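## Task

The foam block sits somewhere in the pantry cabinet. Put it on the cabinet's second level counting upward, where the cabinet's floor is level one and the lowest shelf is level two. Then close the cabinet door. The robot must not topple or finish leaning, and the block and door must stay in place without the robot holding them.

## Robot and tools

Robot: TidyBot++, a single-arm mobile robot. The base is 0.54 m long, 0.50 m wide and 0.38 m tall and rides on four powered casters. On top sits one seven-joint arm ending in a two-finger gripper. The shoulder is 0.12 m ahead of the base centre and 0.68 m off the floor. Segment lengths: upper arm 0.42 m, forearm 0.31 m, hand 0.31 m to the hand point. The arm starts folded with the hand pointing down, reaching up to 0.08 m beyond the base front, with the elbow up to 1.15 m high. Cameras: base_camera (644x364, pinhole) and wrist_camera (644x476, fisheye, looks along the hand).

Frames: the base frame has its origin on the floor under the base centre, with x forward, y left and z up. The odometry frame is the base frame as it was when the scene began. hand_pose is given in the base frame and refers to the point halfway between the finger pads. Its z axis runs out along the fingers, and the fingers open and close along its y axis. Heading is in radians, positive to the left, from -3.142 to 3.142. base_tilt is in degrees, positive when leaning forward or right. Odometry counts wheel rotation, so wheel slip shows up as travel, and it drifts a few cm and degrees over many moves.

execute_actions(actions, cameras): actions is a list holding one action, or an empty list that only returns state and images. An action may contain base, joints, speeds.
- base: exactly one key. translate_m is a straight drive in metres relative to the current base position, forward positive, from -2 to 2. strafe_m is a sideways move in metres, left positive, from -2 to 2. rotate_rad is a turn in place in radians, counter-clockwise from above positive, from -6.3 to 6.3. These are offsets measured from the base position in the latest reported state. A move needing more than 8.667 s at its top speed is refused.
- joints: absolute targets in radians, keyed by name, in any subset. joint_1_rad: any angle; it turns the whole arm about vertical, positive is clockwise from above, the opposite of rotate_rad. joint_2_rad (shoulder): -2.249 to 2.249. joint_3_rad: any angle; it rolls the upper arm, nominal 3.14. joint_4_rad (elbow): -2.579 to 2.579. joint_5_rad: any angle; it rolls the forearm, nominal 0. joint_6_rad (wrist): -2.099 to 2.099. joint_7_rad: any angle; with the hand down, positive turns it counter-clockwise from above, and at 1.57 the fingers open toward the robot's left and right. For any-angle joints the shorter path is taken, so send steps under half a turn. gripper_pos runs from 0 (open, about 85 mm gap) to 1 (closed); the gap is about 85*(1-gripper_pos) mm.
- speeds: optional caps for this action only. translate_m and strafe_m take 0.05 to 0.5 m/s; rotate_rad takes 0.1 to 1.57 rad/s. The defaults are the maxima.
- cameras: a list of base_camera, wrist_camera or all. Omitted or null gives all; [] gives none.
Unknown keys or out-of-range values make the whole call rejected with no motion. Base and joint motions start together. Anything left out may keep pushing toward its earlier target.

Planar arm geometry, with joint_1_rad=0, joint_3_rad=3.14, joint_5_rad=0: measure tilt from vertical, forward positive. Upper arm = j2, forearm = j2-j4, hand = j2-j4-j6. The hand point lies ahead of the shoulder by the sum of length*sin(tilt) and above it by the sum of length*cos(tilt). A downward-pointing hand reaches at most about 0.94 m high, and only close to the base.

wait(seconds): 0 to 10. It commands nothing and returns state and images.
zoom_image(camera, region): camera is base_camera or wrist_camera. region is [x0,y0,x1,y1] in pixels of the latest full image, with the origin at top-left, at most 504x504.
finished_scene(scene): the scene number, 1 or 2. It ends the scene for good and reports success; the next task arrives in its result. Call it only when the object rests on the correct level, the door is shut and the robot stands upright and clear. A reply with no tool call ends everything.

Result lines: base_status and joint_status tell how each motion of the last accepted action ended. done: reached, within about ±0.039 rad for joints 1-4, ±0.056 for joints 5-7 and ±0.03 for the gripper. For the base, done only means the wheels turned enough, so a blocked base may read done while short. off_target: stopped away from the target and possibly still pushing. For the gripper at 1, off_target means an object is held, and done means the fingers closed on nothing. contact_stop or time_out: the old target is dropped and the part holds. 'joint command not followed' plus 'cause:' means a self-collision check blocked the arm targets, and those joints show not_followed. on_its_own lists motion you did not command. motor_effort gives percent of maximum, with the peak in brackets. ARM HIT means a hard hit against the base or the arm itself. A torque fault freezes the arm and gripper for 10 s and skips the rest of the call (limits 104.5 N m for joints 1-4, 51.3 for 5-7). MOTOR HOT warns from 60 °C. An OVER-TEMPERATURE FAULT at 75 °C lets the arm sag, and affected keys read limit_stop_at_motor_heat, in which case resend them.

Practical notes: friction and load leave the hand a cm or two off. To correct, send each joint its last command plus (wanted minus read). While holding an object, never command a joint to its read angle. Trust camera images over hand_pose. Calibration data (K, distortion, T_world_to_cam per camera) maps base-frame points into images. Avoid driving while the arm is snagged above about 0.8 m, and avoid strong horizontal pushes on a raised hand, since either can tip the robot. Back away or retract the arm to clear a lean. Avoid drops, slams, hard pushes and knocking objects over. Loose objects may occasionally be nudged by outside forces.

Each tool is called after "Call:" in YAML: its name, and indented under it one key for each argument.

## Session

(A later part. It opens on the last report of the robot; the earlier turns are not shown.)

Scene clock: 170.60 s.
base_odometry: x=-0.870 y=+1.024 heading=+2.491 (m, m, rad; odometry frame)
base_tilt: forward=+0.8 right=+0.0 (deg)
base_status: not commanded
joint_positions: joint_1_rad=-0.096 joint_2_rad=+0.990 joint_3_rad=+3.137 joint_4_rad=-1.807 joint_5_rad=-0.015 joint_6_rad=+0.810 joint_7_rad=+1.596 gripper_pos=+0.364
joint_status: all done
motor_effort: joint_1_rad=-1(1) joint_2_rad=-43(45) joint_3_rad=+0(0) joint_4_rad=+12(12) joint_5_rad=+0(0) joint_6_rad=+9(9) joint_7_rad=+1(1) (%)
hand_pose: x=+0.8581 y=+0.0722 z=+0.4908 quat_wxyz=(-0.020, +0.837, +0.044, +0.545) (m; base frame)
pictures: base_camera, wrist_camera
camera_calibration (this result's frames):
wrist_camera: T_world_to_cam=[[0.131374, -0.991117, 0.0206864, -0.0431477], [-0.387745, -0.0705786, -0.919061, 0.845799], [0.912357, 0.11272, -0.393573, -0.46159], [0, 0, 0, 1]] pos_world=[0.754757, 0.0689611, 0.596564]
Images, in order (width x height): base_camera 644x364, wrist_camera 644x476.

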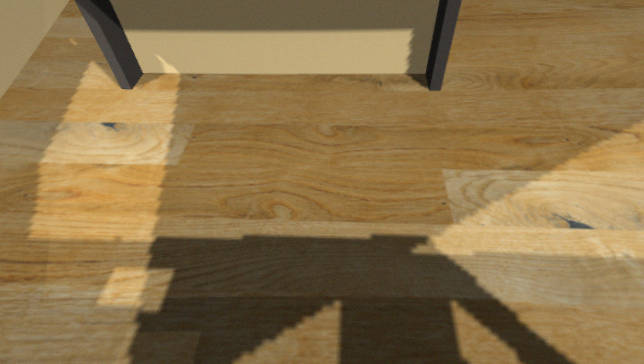

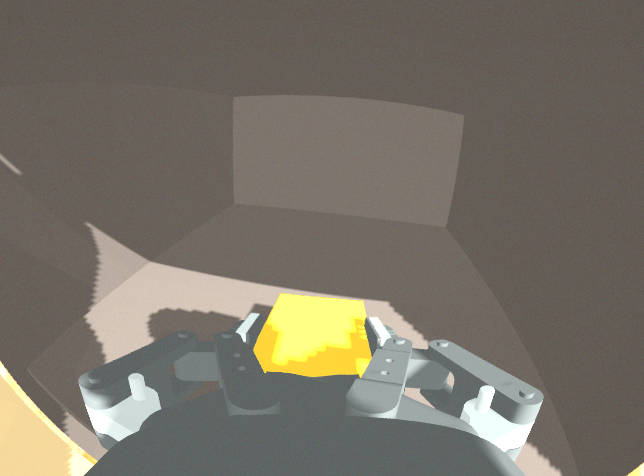

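Call:
execute_actions:
  actions:
    - {"joints":{"joint_6_rad":0.72}}
  cameras: []

Call:
execute_actions:
  actions:
    - {"joints":{"gripper_pos":0}}
  cameras: []

Call:
execute_actions:
  actions:
    - {"base":{"translate_m":-0.45}}

Scene clock: 172.50 s.
base_odometry: x=-0.870 y=+1.024 heading=+2.491 (m, m, rad; odometry frame)
base_tilt: forward=+0.8 right=+0.0 (deg)
base_status: not commanded
joint_positions: joint_1_rad=-0.096 joint_2_rad=+0.991 joint_3_rad=+3.137 joint_4_rad=-1.807 joint_5_rad=-0.015 joint_6_rad=+0.752 joint_7_rad=+1.596 gripper_pos=+0.364
joint_status: all done
motor_effort: joint_1_rad=-1(1) joint_2_rad=-42(45) joint_3_rad=+0(0) joint_4_rad=+11(12) joint_5_rad=+0(0) joint_6_rad=+9(10) joint_7_rad=+1(1) (%)
hand_pose: x=+0.8501 y=+0.0717 z=+0.4740 quat_wxyz=(-0.020, +0.853, +0.045, +0.520) (m; base frame)
pictures: none
No camera images: the call's "cameras" was empty. Leave "cameras" out to get every camera's image.

Scene clock: 173.33 s.
base_odometry: x=-0.870 y=+1.024 heading=+2.491 (m, m, rad; odometry frame)
base_tilt: forward=+0.8 right=+0.1 (deg)
base_status: not commanded
joint_positions: joint_1_rad=-0.096 joint_2_rad=+0.991 joint_3_rad=+3.137 joint_4_rad=-1.807 joint_5_rad=-0.015 joint_6_rad=+0.752 joint_7_rad=+1.596 gripper_pos=+0.000
joint_status: all done
motor_effort: joint_1_rad=+0(1) joint_2_rad=-43(43) joint_3_rad=+0(0) joint_4_rad=+11(11) joint_5_rad=+0(0) joint_6_rad=+8(9) joint_7_rad=+1(1) (%)
hand_pose: x=+0.8501 y=+0.0717 z=+0.4740 quat_wxyz=(-0.020, +0.853, +0.045, +0.520) (m; base frame)
pictures: none
No camera images: the call's "cameras" was empty. Leave "cameras" out to get every camera's image.

Scene clock: 175.77 s.
base_odometry: x=-0.512 y=+0.752 heading=+2.492 (m, m, rad; odometry frame)
base_tilt: forward=+0.7 right=+0.1 (deg)
base_status: done
joint_positions: joint_1_rad=-0.094 joint_2_rad=+0.991 joint_3_rad=+3.137 joint_4_rad=-1.811 joint_5_rad=-0.015 joint_6_rad=+0.752 joint_7_rad=+1.596 gripper_pos=+0.000
joint_status: not commanded
motor_effort: joint_1_rad=-1(5) joint_2_rad=-43(45) joint_3_rad=+0(2) joint_4_rad=+11(13) joint_5_rad=+1(0) joint_6_rad=+8(9) joint_7_rad=+1(1) (%)
hand_pose: x=+0.8486 y=+0.0697 z=+0.4726 quat_wxyz=(-0.019, +0.854, +0.044, +0.519) (m; base frame)
pictures: base_camera, wrist_camera
camera_calibration (this result's frames):
wrist_camera: T_world_to_cam=[[0.130651, -0.991269, 0.0177818, -0.0420052], [-0.444326, -0.0745777, -0.892756, 0.861019], [0.886287, 0.108739, -0.45019, -0.410665], [0, 0, 0, 1]] pos_world=[0.752028, 0.0672297, 0.584549]
Images, in order (width x height): base_camera 644x364, wrist_camera 644x476.

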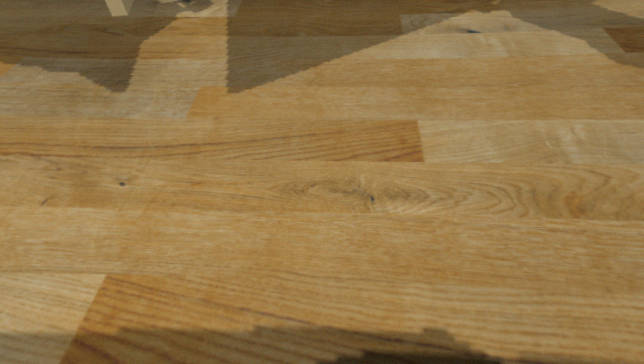

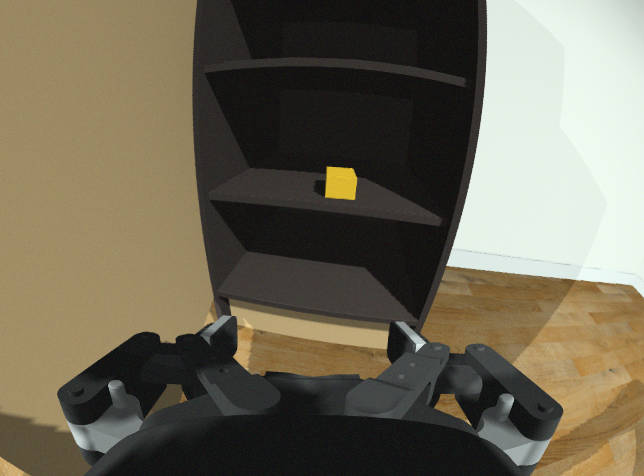

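Call:
execute_actions:
  actions:
    - {"base":{"translate_m":-0.2},"joints":{"gripper_pos":1,"joint_1_rad":0}}
  cameras: []

Call:
execute_actions:
  actions:
    - {"base":{"strafe_m":0.52}}
  cameras: []

Call:
execute_actions:
  actions:
    - {"base":{"translate_m":0.33}}

Scene clock: 180.70 s.
base_odometry: x=-0.352 y=+0.631 heading=+2.493 (m, m, rad; odometry frame)
base_tilt: forward=+0.7 right=+0.1 (deg)
base_status: done
joint_positions: joint_1_rad=-0.006 joint_2_rad=+0.991 joint_3_rad=+3.139 joint_4_rad=-1.813 joint_5_rad=-0.015 joint_6_rad=+0.752 joint_7_rad=+1.596 gripper_pos=+0.999
joint_status: all done
motor_effort: joint_1_rad=-1(4) joint_2_rad=-42(44) joint_3_rad=+0(2) joint_4_rad=+10(13) joint_5_rad=+1(1) joint_6_rad=+9(9) joint_7_rad=+1(1) (%)
hand_pose: x=+0.8513 y=+0.0041 z=+0.4720 quat_wxyz=(+0.005, +0.855, +0.006, +0.519) (m; base frame)
pictures: none
No camera images: the call's "cameras" was empty. Leave "cameras" out to get every camera's image.

Scene clock: 183.13 s.
base_odometry: x=-0.667 y=+0.217 heading=+2.493 (m, m, rad; odometry frame)
base_tilt: forward=+0.7 right=+0.1 (deg)
base_status: done
joint_positions: joint_1_rad=-0.008 joint_2_rad=+0.991 joint_3_rad=+3.139 joint_4_rad=-1.813 joint_5_rad=-0.015 joint_6_rad=+0.752 joint_7_rad=+1.596 gripper_pos=+0.999
joint_status: not commanded
motor_effort: joint_1_rad=-1(3) joint_2_rad=-42(43) joint_3_rad=+0(1) joint_4_rad=+11(11) joint_5_rad=+0(1) joint_6_rad=+8(9) joint_7_rad=+1(1) (%)
hand_pose: x=+0.8513 y=+0.0060 z=+0.4720 quat_wxyz=(+0.004, +0.855, +0.007, +0.519) (m; base frame)
pictures: none
No camera images: the call's "cameras" was empty. Leave "cameras" out to get every camera's image.

Scene clock: 185.13 s.
base_odometry: x=-0.930 y=+0.416 heading=+2.493 (m, m, rad; odometry frame)
base_tilt: forward=+0.8 right=+0.1 (deg)
base_status: done
joint_positions: joint_1_rad=-0.008 joint_2_rad=+0.991 joint_3_rad=+3.139 joint_4_rad=-1.813 joint_5_rad=-0.015 joint_6_rad=+0.752 joint_7_rad=+1.596 gripper_pos=+0.999
joint_status: not commanded
motor_effort: joint_1_rad=-1(2) joint_2_rad=-43(43) joint_3_rad=+0(0) joint_4_rad=+11(13) joint_5_rad=+1(0) joint_6_rad=+8(9) joint_7_rad=+1(1) (%)
hand_pose: x=+0.8512 y=+0.0060 z=+0.4719 quat_wxyz=(+0.004, +0.855, +0.007, +0.518) (m; base frame)
pictures: base_camera, wrist_camera
camera_calibration (this result's frames):
wrist_camera: T_world_to_cam=[[0.0444559, -0.998824, 0.0193211, -0.032797], [-0.450538, -0.0373069, -0.891978, 0.861555], [0.89165, 0.0309488, -0.451667, -0.409729], [0, 0, 0, 1]] pos_world=[0.754956, 0.012064, 0.584061]
Images, in order (width x height): base_camera 644x364, wrist_camera 644x476.

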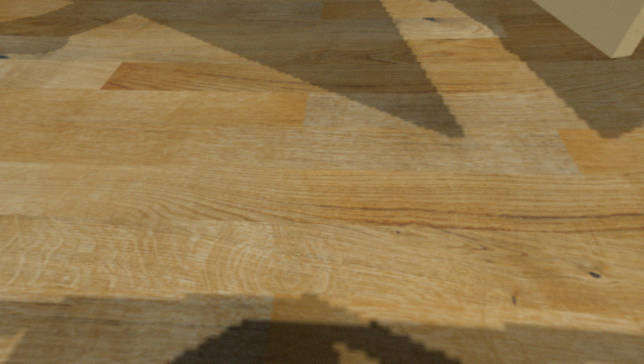

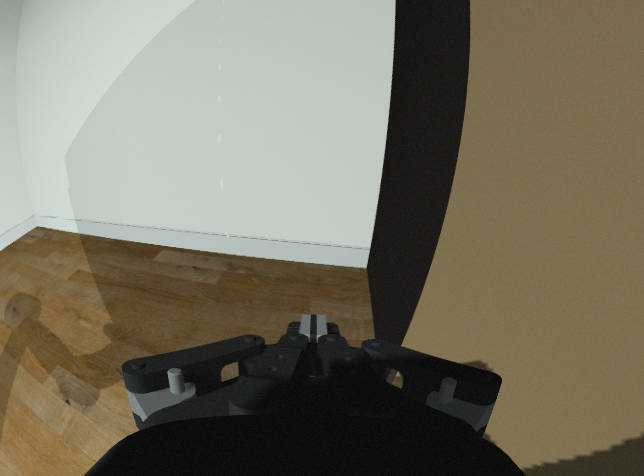

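Call:
execute_actions:
  actions:
    - {"base":{"strafe_m":-0.5},"speeds":{"strafe_m":0.15}}

Scene clock: 189.97 s.
base_odometry: x=-0.628 y=+0.815 heading=+2.494 (m, m, rad; odometry frame)
base_tilt: forward=+0.8 right=+0.1 (deg)
base_status: done
joint_positions: joint_1_rad=-0.005 joint_2_rad=+0.991 joint_3_rad=+3.132 joint_4_rad=-1.813 joint_5_rad=-0.011 joint_6_rad=+0.752 joint_7_rad=+1.596 gripper_pos=+0.999
joint_status: not commanded
motor_effort: joint_1_rad=+0(9) joint_2_rad=-42(43) joint_3_rad=+0(8) joint_4_rad=+11(11) joint_5_rad=+0(6) joint_6_rad=+9(9) joint_7_rad=+1(1) (%)
hand_pose: x=+0.8511 y=+0.0081 z=+0.4720 quat_wxyz=(+0.001, +0.855, +0.007, +0.519) (m; base frame)
pictures: base_camera, wrist_camera
camera_calibration (this result's frames):
wrist_camera: T_world_to_cam=[[0.0477388, -0.998755, 0.0144804, -0.0312502], [-0.450432, -0.0344646, -0.892145, 0.861653], [0.891534, 0.0360675, -0.451516, -0.409717], [0, 0, 0, 1]] pos_world=[0.754884, 0.0132627, 0.584178]
Images, in order (width x height): base_camera 644x364, wrist_camera 644x476.

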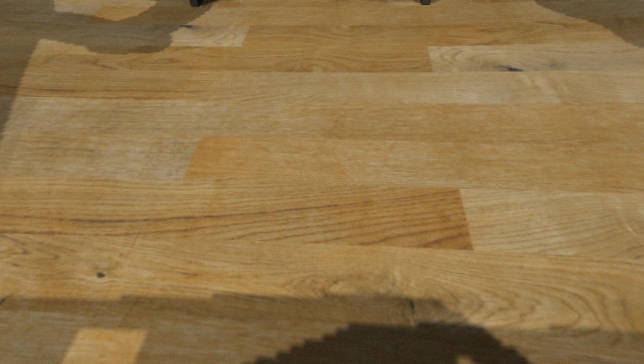

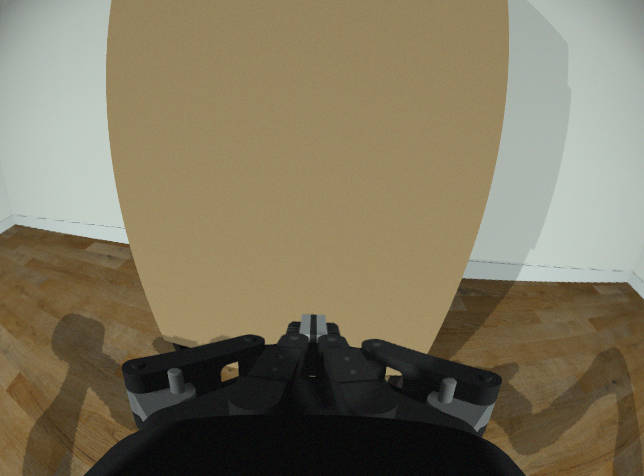

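Call:
execute_actions:
  actions:
    - {"base":{"translate_m":0.17},"speeds":{"translate_m":0.1}}

Scene clock: 193.53 s.
base_odometry: x=-0.764 y=+0.917 heading=+2.493 (m, m, rad; odometry frame)
base_tilt: forward=+0.8 right=+0.1 (deg)
base_status: done
joint_positions: joint_1_rad=-0.005 joint_2_rad=+0.991 joint_3_rad=+3.132 joint_4_rad=-1.813 joint_5_rad=-0.011 joint_6_rad=+0.752 joint_7_rad=+1.596 gripper_pos=+0.999
joint_status: not commanded
motor_effort: joint_1_rad=-1(1) joint_2_rad=-42(46) joint_3_rad=+0(0) joint_4_rad=+11(12) joint_5_rad=+0(0) joint_6_rad=+9(9) joint_7_rad=+1(1) (%)
hand_pose: x=+0.8509 y=+0.0081 z=+0.4717 quat_wxyz=(+0.001, +0.855, +0.007, +0.518) (m; base frame)
pictures: base_camera, wrist_camera
camera_calibration (this result's frames):
wrist_camera: T_world_to_cam=[[0.0477521, -0.998755, 0.0144536, -0.0312345], [-0.451013, -0.0344703, -0.891851, 0.861628], [0.891239, 0.036069, -0.452098, -0.409151], [0, 0, 0, 1]] pos_world=[0.754748, 0.0132625, 0.583919]
Images, in order (width x height): base_camera 644x364, wrist_camera 644x476.

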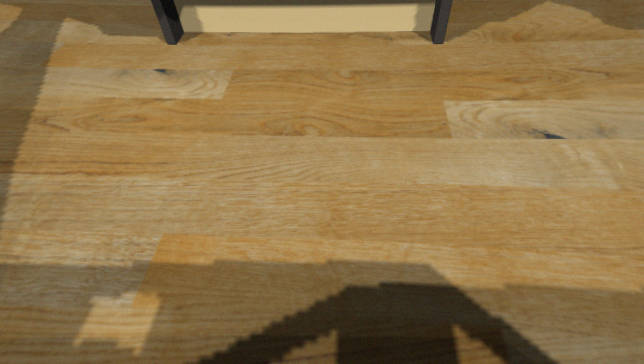

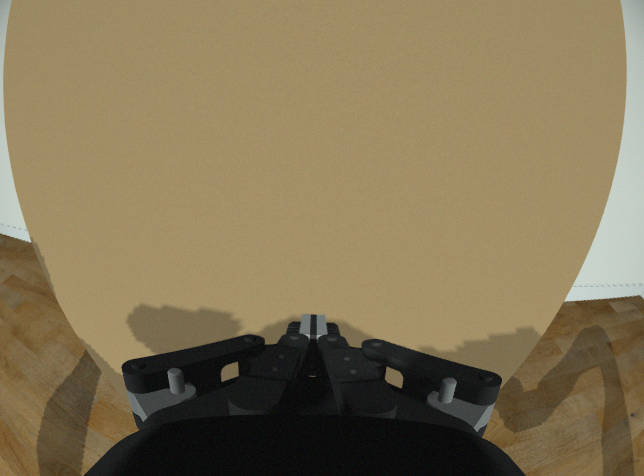

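Call:
execute_actions:
  actions:
    - {"base":{"translate_m":0.05},"speeds":{"translate_m":0.08}}

Call:
execute_actions:
  actions:
    - {"base":{"translate_m":-0.3}}

Scene clock: 196.03 s.
base_odometry: x=-0.803 y=+0.948 heading=+2.493 (m, m, rad; odometry frame)
base_tilt: forward=+0.8 right=+0.1 (deg)
base_status: done
joint_positions: joint_1_rad=-0.005 joint_2_rad=+0.994 joint_3_rad=+3.132 joint_4_rad=-1.887 joint_5_rad=-0.011 joint_6_rad=+0.722 joint_7_rad=+1.596 gripper_pos=+0.999
joint_status: not commanded
motor_effort: joint_1_rad=+0(3) joint_2_rad=-44(48) joint_3_rad=+1(1) joint_4_rad=+22(28) joint_5_rad=-1(1) joint_6_rad=+13(14) joint_7_rad=+1(1) (%)
hand_pose: x=+0.8117 y=+0.0081 z=+0.4351 quat_wxyz=(+0.001, +0.882, +0.008, +0.472) (m; base frame)
pictures: base_camera, wrist_camera
camera_calibration (this result's frames):
wrist_camera: T_world_to_cam=[[0.0500234, -0.998698, 0.00996348, -0.0287474], [-0.543428, -0.0355868, -0.838701, 0.863161], [0.837964, 0.0365402, -0.544501, -0.307296], [0, 0, 0, 1]] pos_world=[0.728007, 0.0132359, 0.556897]
Images, in order (width x height): base_camera 644x364, wrist_camera 644x476.

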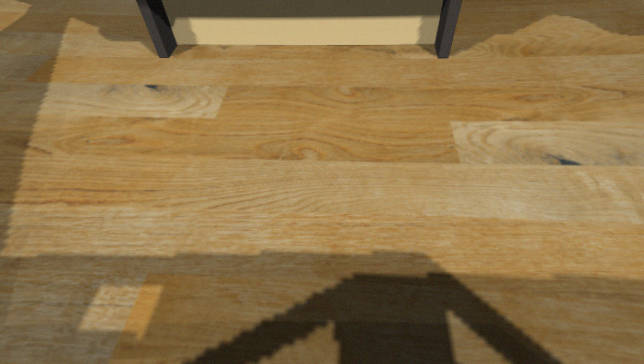

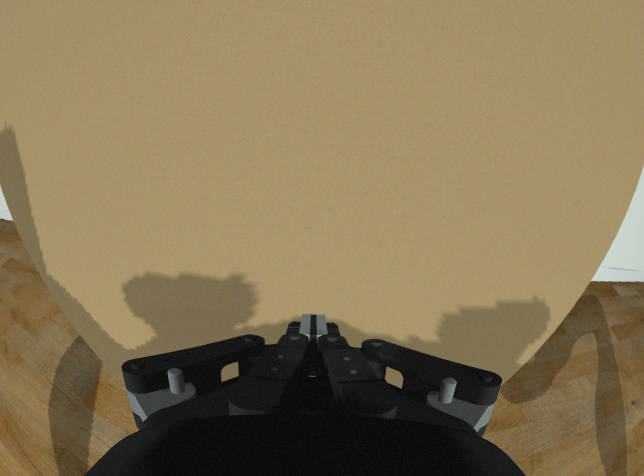

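Scene clock: 198.03 s.
base_odometry: x=-0.564 y=+0.767 heading=+2.493 (m, m, rad; odometry frame)
base_tilt: forward=+0.8 right=+0.1 (deg)
base_status: done
joint_positions: joint_1_rad=-0.004 joint_2_rad=+0.996 joint_3_rad=+3.132 joint_4_rad=-1.822 joint_5_rad=-0.011 joint_6_rad=+0.722 joint_7_rad=+1.596 gripper_pos=+0.999
joint_status: not commanded
motor_effort: joint_1_rad=-1(5) joint_2_rad=-42(45) joint_3_rad=+0(2) joint_4_rad=+11(22) joint_5_rad=+1(1) joint_6_rad=+8(13) joint_7_rad=+1(1) (%)
hand_pose: x=+0.8411 y=+0.0077 z=+0.4562 quat_wxyz=(+0.001, +0.867, +0.007, +0.499) (m; base frame)
pictures: base_camera, wrist_camera
camera_calibration (this result's frames):
wrist_camera: T_world_to_cam=[[0.0483211, -0.998751, 0.0127289, -0.0305679], [-0.49044, -0.0348262, -0.870779, 0.866924], [0.870134, 0.0358342, -0.49151, -0.371682], [0, 0, 0, 1]] pos_world=[0.750065, 0.0129809, 0.572603]
Images, in order (width x height): base_camera 644x364, wrist_camera 644x476.

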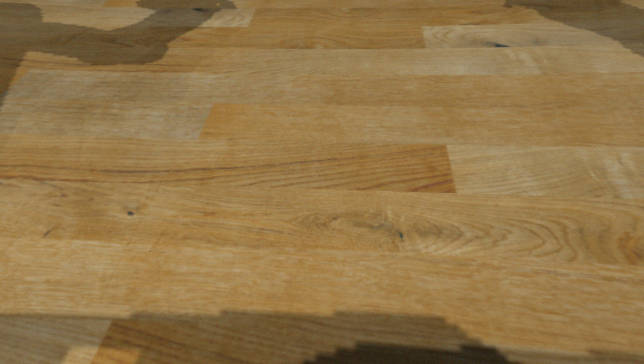

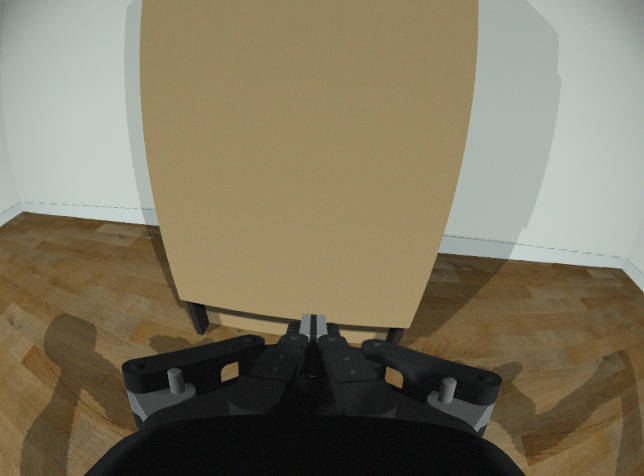

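Door met its stop under the push; it is shut.

Call:
finished_scene:
  scene: 1

The scene is finished: the task was done.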